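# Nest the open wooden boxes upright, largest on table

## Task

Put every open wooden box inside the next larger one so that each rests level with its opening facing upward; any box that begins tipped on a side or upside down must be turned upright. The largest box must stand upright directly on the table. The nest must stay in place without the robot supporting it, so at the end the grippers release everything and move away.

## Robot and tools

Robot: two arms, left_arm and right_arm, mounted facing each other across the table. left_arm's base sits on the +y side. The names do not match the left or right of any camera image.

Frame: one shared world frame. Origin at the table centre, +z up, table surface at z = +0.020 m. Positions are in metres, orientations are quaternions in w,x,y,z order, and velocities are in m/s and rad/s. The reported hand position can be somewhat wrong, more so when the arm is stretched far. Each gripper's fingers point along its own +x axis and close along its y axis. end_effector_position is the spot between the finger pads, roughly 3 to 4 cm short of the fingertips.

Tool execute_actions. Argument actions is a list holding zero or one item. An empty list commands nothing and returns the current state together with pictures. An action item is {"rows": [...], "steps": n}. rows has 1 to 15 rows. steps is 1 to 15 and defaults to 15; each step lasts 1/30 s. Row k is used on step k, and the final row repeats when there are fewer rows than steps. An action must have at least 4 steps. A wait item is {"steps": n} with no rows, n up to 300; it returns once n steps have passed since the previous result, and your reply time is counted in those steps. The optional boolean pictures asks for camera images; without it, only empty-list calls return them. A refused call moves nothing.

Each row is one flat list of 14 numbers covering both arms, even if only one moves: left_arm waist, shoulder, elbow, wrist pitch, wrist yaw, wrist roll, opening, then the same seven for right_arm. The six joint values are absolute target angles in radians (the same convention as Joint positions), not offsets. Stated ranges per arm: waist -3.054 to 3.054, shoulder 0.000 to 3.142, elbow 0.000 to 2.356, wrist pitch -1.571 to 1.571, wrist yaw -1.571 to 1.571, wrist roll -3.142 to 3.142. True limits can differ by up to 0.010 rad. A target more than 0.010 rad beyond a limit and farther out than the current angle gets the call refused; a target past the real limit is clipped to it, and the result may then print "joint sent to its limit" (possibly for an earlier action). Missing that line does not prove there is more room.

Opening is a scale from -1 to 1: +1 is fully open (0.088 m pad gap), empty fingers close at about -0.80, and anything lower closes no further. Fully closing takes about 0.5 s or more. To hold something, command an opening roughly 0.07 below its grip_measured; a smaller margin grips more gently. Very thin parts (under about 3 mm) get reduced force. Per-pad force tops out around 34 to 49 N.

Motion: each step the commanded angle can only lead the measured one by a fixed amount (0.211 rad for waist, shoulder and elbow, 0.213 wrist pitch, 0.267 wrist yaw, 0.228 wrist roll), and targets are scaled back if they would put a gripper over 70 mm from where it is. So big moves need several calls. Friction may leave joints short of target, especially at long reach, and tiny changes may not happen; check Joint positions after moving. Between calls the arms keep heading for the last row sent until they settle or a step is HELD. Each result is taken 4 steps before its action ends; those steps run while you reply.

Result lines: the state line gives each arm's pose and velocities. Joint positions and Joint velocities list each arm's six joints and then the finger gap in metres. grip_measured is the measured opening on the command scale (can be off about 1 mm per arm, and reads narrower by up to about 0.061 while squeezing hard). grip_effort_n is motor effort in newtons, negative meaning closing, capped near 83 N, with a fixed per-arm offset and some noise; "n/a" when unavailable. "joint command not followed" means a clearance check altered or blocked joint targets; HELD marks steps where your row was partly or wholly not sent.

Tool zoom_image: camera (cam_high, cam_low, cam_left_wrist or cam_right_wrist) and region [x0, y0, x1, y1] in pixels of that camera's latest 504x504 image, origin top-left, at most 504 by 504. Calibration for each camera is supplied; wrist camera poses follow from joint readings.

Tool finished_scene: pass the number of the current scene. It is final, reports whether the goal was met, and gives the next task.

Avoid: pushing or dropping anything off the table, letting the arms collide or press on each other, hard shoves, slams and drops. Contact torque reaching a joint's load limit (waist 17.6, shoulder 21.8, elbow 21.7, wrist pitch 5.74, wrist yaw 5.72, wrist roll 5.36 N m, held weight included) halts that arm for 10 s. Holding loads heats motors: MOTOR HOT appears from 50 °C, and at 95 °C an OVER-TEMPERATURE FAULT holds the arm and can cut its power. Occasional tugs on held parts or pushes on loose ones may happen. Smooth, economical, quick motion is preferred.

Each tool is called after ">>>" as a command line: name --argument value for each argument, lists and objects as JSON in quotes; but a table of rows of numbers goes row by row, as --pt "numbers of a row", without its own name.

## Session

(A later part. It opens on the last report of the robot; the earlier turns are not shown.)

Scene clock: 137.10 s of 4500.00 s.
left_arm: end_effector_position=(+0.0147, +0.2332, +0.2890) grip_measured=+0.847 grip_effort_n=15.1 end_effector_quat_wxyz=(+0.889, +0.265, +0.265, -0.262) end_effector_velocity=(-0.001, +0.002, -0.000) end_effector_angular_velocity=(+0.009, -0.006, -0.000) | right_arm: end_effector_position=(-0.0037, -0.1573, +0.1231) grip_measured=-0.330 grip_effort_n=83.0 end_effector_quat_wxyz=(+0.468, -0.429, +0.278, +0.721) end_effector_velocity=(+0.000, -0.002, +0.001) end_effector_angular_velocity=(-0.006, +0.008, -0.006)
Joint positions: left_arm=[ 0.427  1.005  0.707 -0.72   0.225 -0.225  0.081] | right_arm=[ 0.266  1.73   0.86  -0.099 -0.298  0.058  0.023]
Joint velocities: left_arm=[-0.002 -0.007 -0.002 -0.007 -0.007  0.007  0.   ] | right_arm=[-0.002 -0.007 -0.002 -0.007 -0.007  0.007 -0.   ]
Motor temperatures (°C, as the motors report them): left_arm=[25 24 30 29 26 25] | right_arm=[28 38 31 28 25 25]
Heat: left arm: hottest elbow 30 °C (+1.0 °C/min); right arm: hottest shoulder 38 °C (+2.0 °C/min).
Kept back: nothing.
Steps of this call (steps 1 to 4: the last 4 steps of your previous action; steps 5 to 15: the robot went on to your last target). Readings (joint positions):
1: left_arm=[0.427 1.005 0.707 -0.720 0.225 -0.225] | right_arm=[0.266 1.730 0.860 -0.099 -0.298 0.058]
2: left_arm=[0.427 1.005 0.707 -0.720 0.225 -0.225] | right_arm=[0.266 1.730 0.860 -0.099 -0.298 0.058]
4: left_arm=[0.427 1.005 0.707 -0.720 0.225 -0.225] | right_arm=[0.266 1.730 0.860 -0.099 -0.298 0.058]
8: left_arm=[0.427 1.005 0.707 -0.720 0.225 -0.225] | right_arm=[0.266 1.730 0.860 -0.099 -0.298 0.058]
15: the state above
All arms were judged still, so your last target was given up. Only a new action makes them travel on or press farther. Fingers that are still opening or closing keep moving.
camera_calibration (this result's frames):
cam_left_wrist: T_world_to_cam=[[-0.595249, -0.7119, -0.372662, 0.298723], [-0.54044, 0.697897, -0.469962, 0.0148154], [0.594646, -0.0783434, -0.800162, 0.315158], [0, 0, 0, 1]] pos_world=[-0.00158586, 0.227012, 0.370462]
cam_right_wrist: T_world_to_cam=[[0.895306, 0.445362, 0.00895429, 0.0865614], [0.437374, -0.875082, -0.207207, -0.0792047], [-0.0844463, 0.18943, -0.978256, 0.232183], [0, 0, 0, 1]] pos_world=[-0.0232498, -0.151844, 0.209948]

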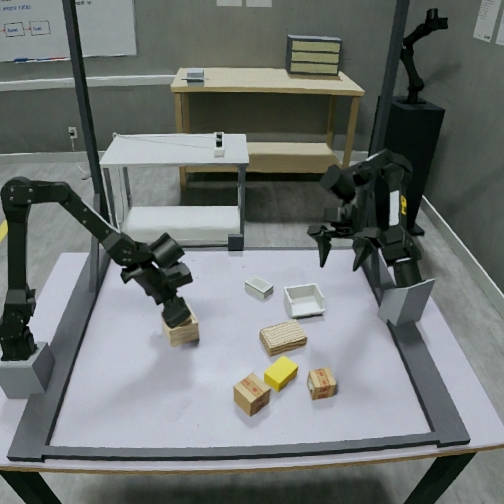

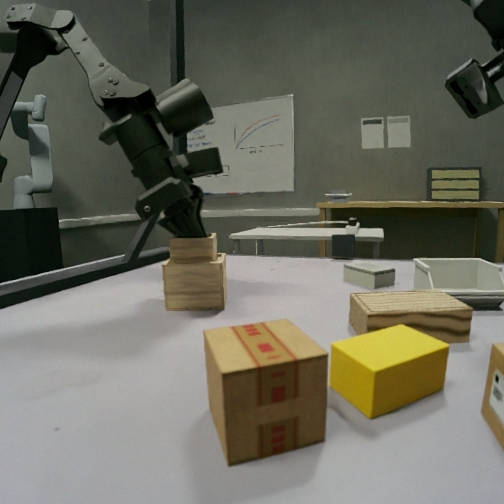

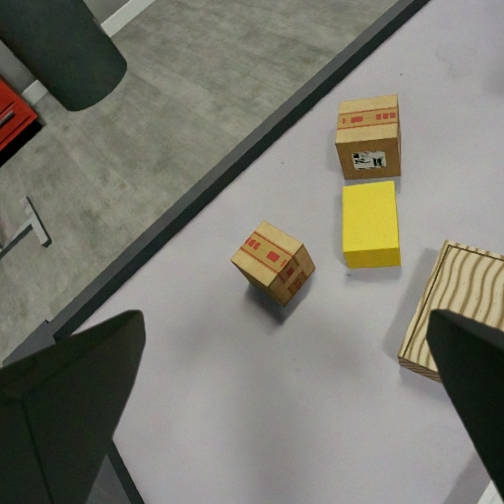

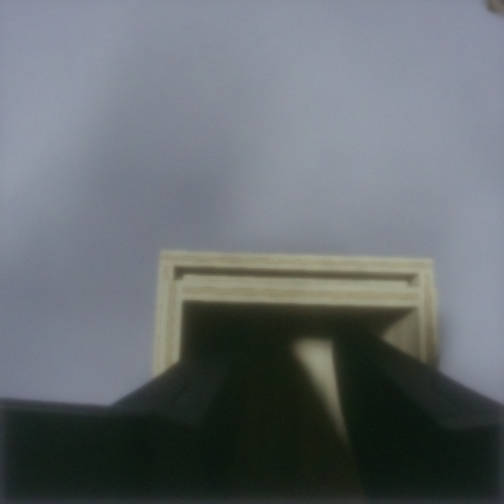

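>>> execute_actions --actions '[{"rows":[[0.427,1.0,0.7,-0.718,0.225,-0.225,0.85,0.275,1.745,0.79,-0.015,-0.3,0.06,-0.12]],"steps":15}]'

>>> execute_actions --actions '[{"steps":10}]' --pictures true

>>> zoom_image --camera "cam_low" --region '[130,150,310,320]'

Scene clock: 137.70 s of 4500.00 s.
left_arm: end_effector_position=(+0.0147, +0.2332, +0.2890) grip_measured=+0.847 grip_effort_n=15.6 end_effector_quat_wxyz=(+0.889, +0.265, +0.265, -0.262) end_effector_velocity=(-0.001, +0.001, -0.002) end_effector_angular_velocity=(-0.002, +0.013, +0.003) | right_arm: end_effector_position=(-0.0011, -0.1632, +0.1131) grip_measured=-0.330 grip_effort_n=83.0 end_effector_quat_wxyz=(+0.467, -0.425, +0.272, +0.726) end_effector_velocity=(-0.005, +0.003, +0.004) end_effector_angular_velocity=(+0.029, +0.018, +0.038)
Joint positions: left_arm=[ 0.427  1.005  0.707 -0.72   0.225 -0.225  0.081] | right_arm=[ 0.272  1.734  0.803 -0.021 -0.298  0.058  0.023]
Joint velocities: left_arm=[-0.002 -0.002 -0.002 -0.007  0.007 -0.007 -0.   ] | right_arm=[-0.002 -0.007 -0.007  0.037 -0.022 -0.022 -0.   ]
Motor temperatures (°C, as the motors report them): left_arm=[25 24 30 29 26 25] | right_arm=[28 38 31 28 25 25]
Heat: left arm: hottest elbow 30 °C (+1.0 °C/min); right arm: hottest shoulder 38 °C (+2.0 °C/min).
Steps of this call (steps 1 to 7: nothing new was sent; steps 8 to 18: the first 11 steps of this action). Readings (joint positions):
8: left_arm=[0.427 1.005 0.707 -0.720 0.225 -0.225] | right_arm=[0.266 1.730 0.854 -0.089 -0.298 0.058]
9: left_arm=[0.427 1.005 0.707 -0.720 0.225 -0.225] | right_arm=[0.266 1.730 0.843 -0.066 -0.298 0.058]
11: left_arm=[0.427 1.005 0.707 -0.720 0.225 -0.225] | right_arm=[0.269 1.730 0.825 -0.046 -0.298 0.058]
15: left_arm=[0.427 1.005 0.707 -0.720 0.225 -0.225] | right_arm=[0.272 1.734 0.805 -0.027 -0.298 0.058]
18: the state above

Scene clock: 138.03 s of 4500.00 s.
left_arm: end_effector_position=(+0.0147, +0.2332, +0.2890) grip_measured=+0.847 grip_effort_n=15.1 end_effector_quat_wxyz=(+0.889, +0.265, +0.265, -0.262) end_effector_velocity=(-0.001, -0.001, +0.001) end_effector_angular_velocity=(-0.005, -0.009, -0.004) | right_arm: end_effector_position=(-0.0011, -0.1632, +0.1129) grip_measured=-0.330 grip_effort_n=83.0 end_effector_quat_wxyz=(+0.467, -0.425, +0.271, +0.727) end_effector_velocity=(+0.001, -0.002, -0.001) end_effector_angular_velocity=(-0.003, -0.011, +0.003)
Joint positions: left_arm=[ 0.427  1.005  0.707 -0.72   0.225 -0.225  0.081] | right_arm=[ 0.272  1.734  0.801 -0.018 -0.298  0.058  0.023]
Joint velocities: left_arm=[-0.007 -0.007 -0.002  0.007 -0.007 -0.007  0.   ] | right_arm=[ 0.002 -0.002 -0.002 -0.007  0.007 -0.007 -0.   ]
Motor temperatures (°C, as the motors report them): left_arm=[25 24 30 29 26 25] | right_arm=[28 38 31 28 25 25]
Heat: left arm: hottest elbow 30 °C (+1.0 °C/min); right arm: hottest shoulder 38 °C (+2.0 °C/min).
Kept back: nothing.
Steps of this call (steps 1 to 4: the last 4 steps of your previous action; steps 5 to 10: the robot went on to your last target). Readings (joint positions):
1: left_arm=[0.427 1.005 0.707 -0.720 0.225 -0.225] | right_arm=[0.272 1.734 0.803 -0.020 -0.298 0.058]
2: left_arm=[0.427 1.005 0.707 -0.720 0.225 -0.225] | right_arm=[0.272 1.734 0.803 -0.019 -0.298 0.058]
4: left_arm=[0.427 1.005 0.707 -0.720 0.225 -0.225] | right_arm=[0.272 1.734 0.802 -0.018 -0.298 0.058]
8: left_arm=[0.427 1.005 0.707 -0.720 0.225 -0.225] | right_arm=[0.272 1.734 0.801 -0.018 -0.298 0.058]
10: the state above
camera_calibration (this result's frames):
cam_left_wrist: T_world_to_cam=[[-0.595249, -0.7119, -0.372662, 0.298723], [-0.54044, 0.697897, -0.469962, 0.0148154], [0.594646, -0.0783434, -0.800162, 0.315158], [0, 0, 0, 1]] pos_world=[-0.00158586, 0.227012, 0.370462]
cam_right_wrist: T_world_to_cam=[[0.890331, 0.455187, 0.0107236, 0.0883332], [0.445887, -0.866888, -0.222911, -0.0845965], [-0.0921701, 0.203246, -0.97478, 0.225427], [0, 0, 0, 1]] pos_world=[-0.0201477, -0.159361, 0.199937]

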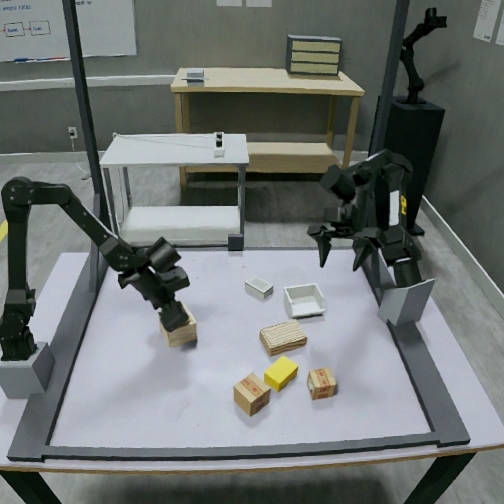

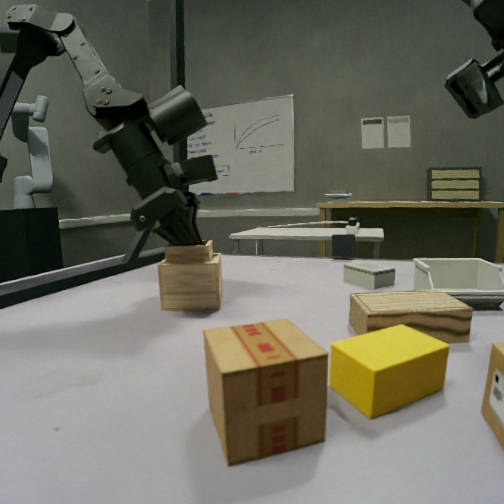

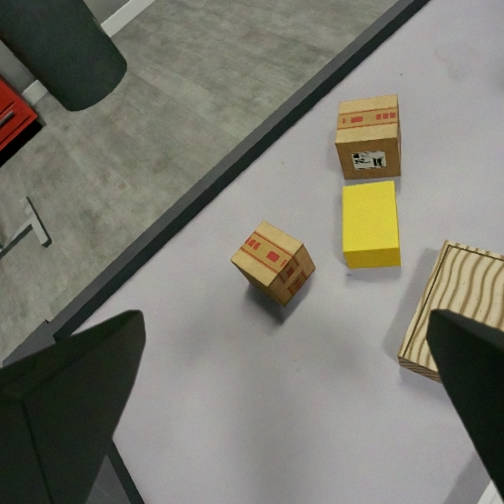

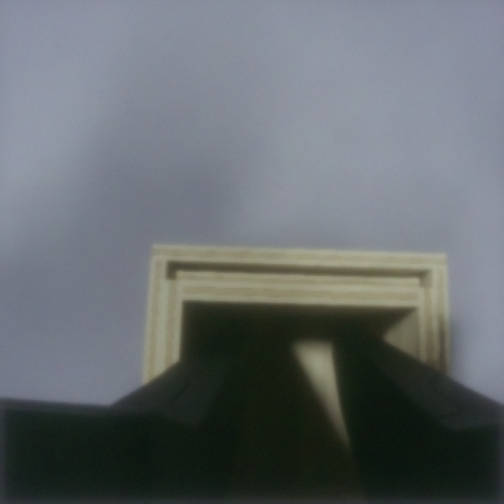

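Region (130, 150, 310, 320) of cam_low's 504x504 image, scaled by 2.800, with more detail than that image has.

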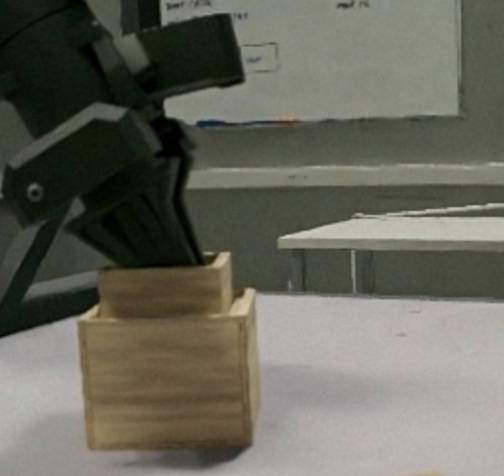

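>>> execute_actions --actions '[{"rows":[[0.427,1.0,0.7,-0.718,0.225,-0.225,0.85,0.28,1.79,0.78,0.02,-0.3,0.06,-0.12]],"steps":15}]'

>>> execute_actions --actions '[{"rows":[[0.427,1.0,0.7,-0.718,0.225,-0.225,0.85,0.28,1.79,0.78,0.02,-0.3,0.06,-0.7]],"steps":15}]' --pictures true

>>> zoom_image --camera "cam_low" --region '[130,150,310,320]'

Scene clock: 138.57 s of 4500.00 s.
left_arm: end_effector_position=(+0.0147, +0.2332, +0.2890) grip_measured=+0.847 grip_effort_n=15.1 end_effector_quat_wxyz=(+0.889, +0.265, +0.265, -0.262) end_effector_velocity=(-0.001, -0.003, +0.001) end_effector_angular_velocity=(-0.001, -0.004, -0.018) | right_arm: end_effector_position=(+0.0023, -0.1652, +0.0979) grip_measured=-0.330 grip_effort_n=83.0 end_effector_quat_wxyz=(+0.464, -0.432, +0.278, +0.722) end_effector_velocity=(-0.003, -0.001, +0.001) end_effector_angular_velocity=(-0.000, +0.016, +0.017)
Joint positions: left_arm=[ 0.427  1.005  0.707 -0.72   0.225 -0.225  0.081] | right_arm=[ 0.277  1.778  0.79   0.017 -0.298  0.058  0.023]
Joint velocities: left_arm=[-0.002 -0.002  0.002  0.007  0.007  0.007 -0.   ] | right_arm=[-0.002 -0.002 -0.002  0.007 -0.022 -0.007 -0.   ]
Motor temperatures (°C, as the motors report them): left_arm=[25 24 30 29 26 25] | right_arm=[28 38 31 28 25 25]
Heat: left arm: hottest elbow 30 °C (+1.0 °C/min); right arm: hottest shoulder 38 °C (+2.0 °C/min).
Steps of this call (steps 1 to 5: the robot went on to your last target; steps 6 to 16: the first 11 steps of this action). Readings (joint positions):
6: left_arm=[0.427 1.005 0.707 -0.720 0.225 -0.225] | right_arm=[0.272 1.738 0.801 -0.013 -0.298 0.058]
7: left_arm=[0.427 1.005 0.707 -0.720 0.225 -0.225] | right_arm=[0.273 1.745 0.800 -0.001 -0.298 0.058]
9: left_arm=[0.427 1.005 0.707 -0.720 0.225 -0.225] | right_arm=[0.275 1.761 0.798 0.006 -0.298 0.058]
13: left_arm=[0.427 1.005 0.707 -0.720 0.225 -0.225] | right_arm=[0.277 1.777 0.790 0.013 -0.298 0.058]
16: the state above

Scene clock: 139.07 s of 4500.00 s.
left_arm: end_effector_position=(+0.0147, +0.2332, +0.2890) grip_measured=+0.847 grip_effort_n=15.1 end_effector_quat_wxyz=(+0.889, +0.265, +0.265, -0.262) end_effector_velocity=(-0.001, +0.001, -0.002) end_effector_angular_velocity=(+0.004, +0.003, +0.008) | right_arm: end_effector_position=(+0.0023, -0.1651, +0.0978) grip_measured=-0.671 grip_effort_n=-15.1 end_effector_quat_wxyz=(+0.464, -0.432, +0.277, +0.722) end_effector_velocity=(-0.003, +0.001, +0.002) end_effector_angular_velocity=(+0.009, +0.006, +0.016)
Joint positions: left_arm=[ 0.427  1.005  0.707 -0.72   0.225 -0.225  0.081] | right_arm=[ 0.277  1.779  0.79   0.018 -0.298  0.058  0.006]
Joint velocities: left_arm=[-0.007 -0.002 -0.002 -0.007 -0.007 -0.007 -0.   ] | right_arm=[ 0.002 -0.002  0.002  0.007 -0.007 -0.007 -0.011]
Motor temperatures (°C, as the motors report them): left_arm=[25 24 30 29 26 25] | right_arm=[28 38 31 28 25 25]
Heat: left arm: hottest elbow 30 °C (+1.0 °C/min); right arm: hottest shoulder 38 °C (+2.0 °C/min).
Steps of this call (steps 1 to 4: the last 4 steps of your previous action; steps 5 to 15: the first 11 steps of this action). Readings (joint positions):
5: left_arm=[0.427 1.005 0.707 -0.720 0.225 -0.225] | right_arm=[0.277 1.779 0.790 0.017 -0.298 0.058]
6: left_arm=[0.427 1.005 0.707 -0.720 0.225 -0.225] | right_arm=[0.277 1.779 0.790 0.017 -0.298 0.058]
8: left_arm=[0.427 1.005 0.707 -0.720 0.225 -0.225] | right_arm=[0.277 1.779 0.790 0.018 -0.298 0.058]
12: left_arm=[0.427 1.005 0.707 -0.720 0.225 -0.225] | right_arm=[0.277 1.779 0.790 0.018 -0.298 0.058]
15: the state above
camera_calibration (this result's frames):
cam_left_wrist: T_world_to_cam=[[-0.595249, -0.7119, -0.372662, 0.298723], [-0.54044, 0.697897, -0.469962, 0.0148154], [0.594646, -0.0783434, -0.800162, 0.315158], [0, 0, 0, 1]] pos_world=[-0.00158586, 0.227012, 0.370462]
cam_right_wrist: T_world_to_cam=[[0.890792, 0.454352, 0.00736472, 0.0865635], [0.446278, -0.87168, -0.202507, -0.0937985], [-0.0855898, 0.183678, -0.979253, 0.208561], [0, 0, 0, 1]] pos_world=[-0.0173991, -0.159401, 0.184602]

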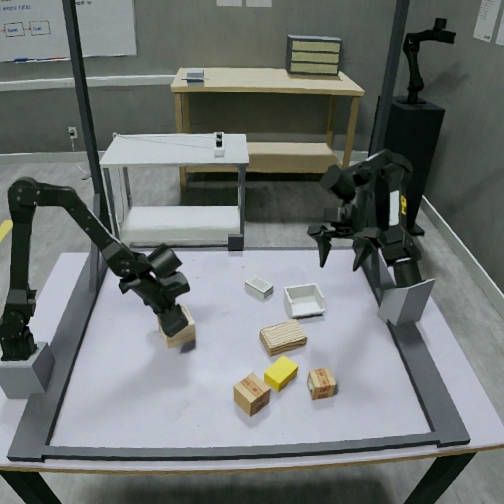

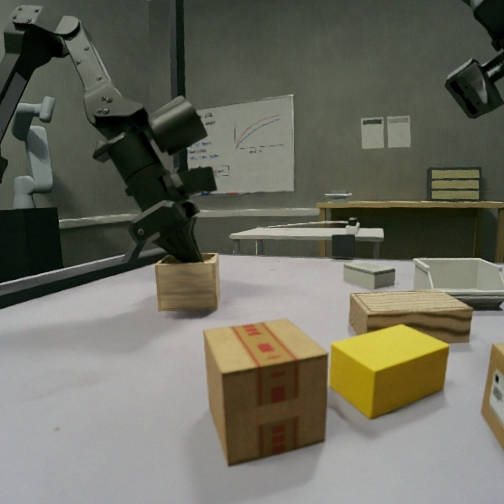

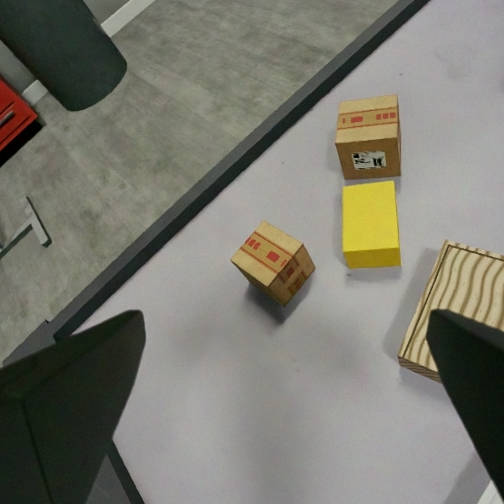

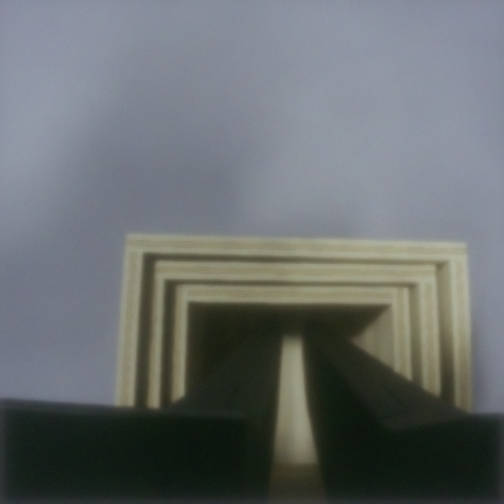

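Region (130, 150, 310, 320) of cam_low's 504x504 image, scaled by 2.800, with more detail than that image has.

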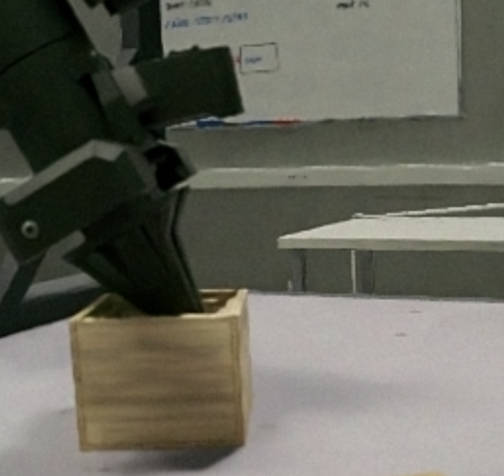

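Lift.

>>> execute_actions --actions '[{"rows":[[0.427,1.0,0.7,-0.718,0.225,-0.225,0.85,0.28,1.79,1.0,-0.2,-0.3,0.06,-0.7]],"steps":15}]'

>>> execute_actions --actions '[{"rows":[[0.427,1.0,0.7,-0.718,0.225,-0.225,0.85,0.28,1.45,1.0,-0.5,-0.3,0.06,-0.7]],"steps":15}]'

>>> execute_actions --actions '[{"steps":15}]' --pictures true

Scene clock: 140.83 s of 4500.00 s.
left_arm: end_effector_position=(+0.0147, +0.2332, +0.2890) grip_measured=+0.847 grip_effort_n=15.1 end_effector_quat_wxyz=(+0.889, +0.265, +0.265, -0.262) end_effector_velocity=(-0.002, +0.002, -0.003) end_effector_angular_velocity=(-0.002, +0.013, +0.003) | right_arm: end_effector_position=(-0.0171, -0.1386, +0.1294) grip_measured=-0.697 grip_effort_n=-14.7 end_effector_quat_wxyz=(+0.463, -0.437, +0.283, +0.718) end_effector_velocity=(+0.015, -0.029, -0.016) end_effector_angular_velocity=(-0.153, -0.050, -0.041)
Joint positions: left_arm=[ 0.427  1.005  0.707 -0.72   0.225 -0.225  0.081] | right_arm=[ 0.277  1.788  0.989 -0.189 -0.298  0.058  0.005]
Joint velocities: left_arm=[-0.002 -0.007 -0.007 -0.007  0.007 -0.007 -0.   ] | right_arm=[-0.002 -0.002 -0.002 -0.168 -0.007 -0.007 -0.   ]
Motor temperatures (°C, as the motors report them): left_arm=[25 24 30 29 26 25] | right_arm=[28 38 31 28 25 25]
Heat: left arm: hottest elbow 30 °C (+1.0 °C/min); right arm: hottest shoulder 38 °C (+2.0 °C/min).
Steps of this call (steps 1 to 4: the last 4 steps of your previous action; steps 5 to 15: the robot went on to your last target; steps 16 to 42: nothing new was sent; steps 43 to 53: the first 11 steps of this action). Readings (joint positions):
43: left_arm=[0.427 1.005 0.707 -0.720 0.225 -0.225] | right_arm=[0.277 1.779 0.807 -0.015 -0.298 0.058]
44: left_arm=[0.427 1.005 0.707 -0.720 0.225 -0.225] | right_arm=[0.277 1.784 0.841 -0.075 -0.298 0.058]
46: left_arm=[0.427 1.005 0.707 -0.720 0.225 -0.225] | right_arm=[0.277 1.788 0.904 -0.124 -0.298 0.058]
50: left_arm=[0.427 1.005 0.707 -0.720 0.225 -0.225] | right_arm=[0.277 1.788 0.982 -0.168 -0.298 0.058]
53: the state above

Scene clock: 141.33 s of 4500.00 s.
left_arm: end_effector_position=(+0.0147, +0.2332, +0.2890) grip_measured=+0.847 grip_effort_n=15.6 end_effector_quat_wxyz=(+0.889, +0.265, +0.265, -0.262) end_effector_velocity=(+0.001, -0.000, +0.001) end_effector_angular_velocity=(+0.005, -0.012, -0.006) | right_arm: end_effector_position=(-0.0309, -0.1813, +0.2199) grip_measured=-0.697 grip_effort_n=-14.7 end_effector_quat_wxyz=(+0.465, -0.421, +0.266, +0.732) end_effector_velocity=(+0.020, -0.046, -0.004) end_effector_angular_velocity=(-0.174, -0.071, -0.056)
Joint positions: left_arm=[ 0.427  1.005  0.707 -0.72   0.225 -0.225  0.081] | right_arm=[ 0.277  1.462  1.007 -0.479 -0.298  0.059  0.005]
Joint velocities: left_arm=[-0.002 -0.002 -0.002  0.007 -0.007  0.007 -0.   ] | right_arm=[-0.002 -0.076 -0.002 -0.271  0.007 -0.007 -0.   ]
Motor temperatures (°C, as the motors report them): left_arm=[25 24 30 29 26 25] | right_arm=[28 38 31 28 25 25]
Heat: left arm: hottest elbow 30 °C (+1.0 °C/min); right arm: hottest shoulder 38 °C (+1.0 °C/min).
Steps of this call (steps 1 to 4: the last 4 steps of your previous action; steps 5 to 15: the first 11 steps of this action). Readings (joint positions):
5: left_arm=[0.427 1.005 0.707 -0.720 0.225 -0.225] | right_arm=[0.277 1.772 0.992 -0.216 -0.298 0.058]
6: left_arm=[0.427 1.005 0.707 -0.720 0.225 -0.225] | right_arm=[0.277 1.743 0.992 -0.282 -0.298 0.058]
8: left_arm=[0.427 1.005 0.707 -0.720 0.225 -0.225] | right_arm=[0.277 1.654 0.989 -0.375 -0.298 0.059]
12: left_arm=[0.427 1.005 0.707 -0.720 0.225 -0.225] | right_arm=[0.277 1.495 1.002 -0.453 -0.298 0.059]
15: the state above

Scene clock: 141.83 s of 4500.00 s.
left_arm: end_effector_position=(+0.0147, +0.2332, +0.2890) grip_measured=+0.847 grip_effort_n=15.1 end_effector_quat_wxyz=(+0.889, +0.265, +0.265, -0.262) end_effector_velocity=(-0.000, +0.002, -0.001) end_effector_angular_velocity=(-0.009, +0.007, +0.021) | right_arm: end_effector_position=(-0.0296, -0.1843, +0.2194) grip_measured=-0.697 grip_effort_n=-14.7 end_effector_quat_wxyz=(+0.465, -0.425, +0.270, +0.728) end_effector_velocity=(+0.001, -0.002, -0.001) end_effector_angular_velocity=(-0.007, +0.000, +0.006)
Joint positions: left_arm=[ 0.427  1.005  0.707 -0.72   0.225 -0.225  0.081] | right_arm=[ 0.277  1.458  1.007 -0.497 -0.298  0.059  0.005]
Joint velocities: left_arm=[-0.002 -0.002 -0.002 -0.007 -0.007 -0.022 -0.   ] | right_arm=[-0.002 -0.002 -0.002 -0.007 -0.007 -0.007 -0.   ]
Motor temperatures (°C, as the motors report them): left_arm=[25 24 30 29 26 25] | right_arm=[28 38 31 28 25 25]
Heat: left arm: hottest elbow 30 °C (+1.0 °C/min); right arm: hottest shoulder 38 °C (+1.0 °C/min).
Kept back: nothing.
Steps of this call (steps 1 to 4: the last 4 steps of your previous action; steps 5 to 15: the robot went on to your last target). Readings (joint positions):
1: left_arm=[0.427 1.005 0.707 -0.720 0.225 -0.225] | right_arm=[0.277 1.461 1.007 -0.486 -0.298 0.059]
2: left_arm=[0.427 1.005 0.707 -0.720 0.225 -0.225] | right_arm=[0.277 1.461 1.007 -0.490 -0.298 0.059]
4: left_arm=[0.427 1.005 0.707 -0.720 0.225 -0.225] | right_arm=[0.277 1.461 1.007 -0.493 -0.298 0.059]
8: left_arm=[0.427 1.005 0.707 -0.720 0.225 -0.225] | right_arm=[0.277 1.458 1.007 -0.496 -0.298 0.059]
15: the state above
camera_calibration (this result's frames):
cam_left_wrist: T_world_to_cam=[[-0.595249, -0.7119, -0.372662, 0.298723], [-0.54044, 0.697897, -0.469962, 0.0148154], [0.594646, -0.0783434, -0.800162, 0.315158], [0, 0, 0, 1]] pos_world=[-0.00158586, 0.227012, 0.370462]
cam_right_wrist: T_world_to_cam=[[0.887642, 0.460421, 0.010194, 0.123247], [0.450781, -0.864101, -0.223887, -0.06553], [-0.0942736, 0.203327, -0.974562, 0.330774], [0, 0, 0, 1]] pos_world=[-0.0486759, -0.180625, 0.306432]

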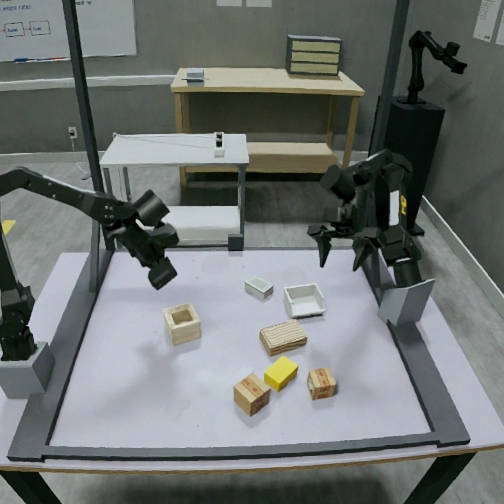

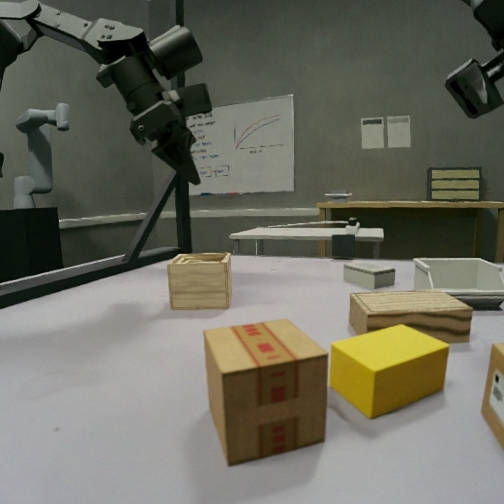

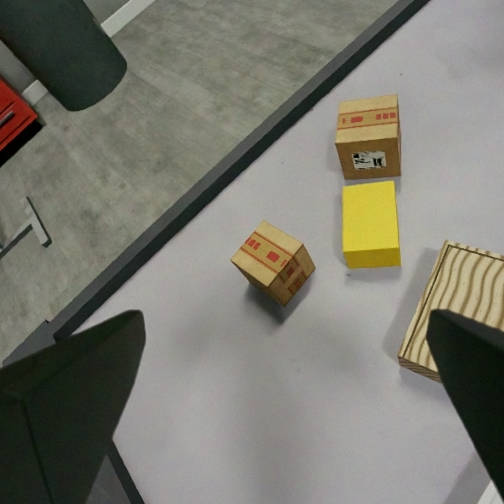

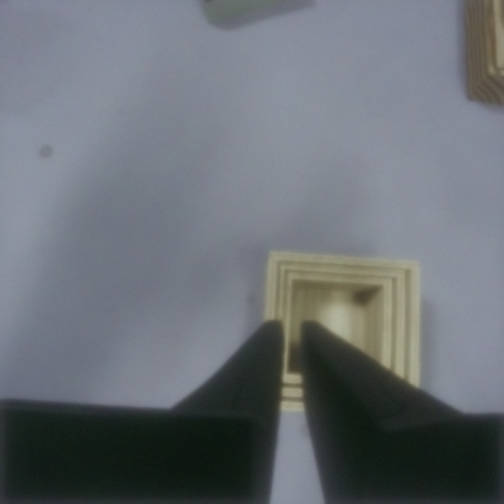

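>>> finished_scene --scene 1

The scene is finished: the task was done.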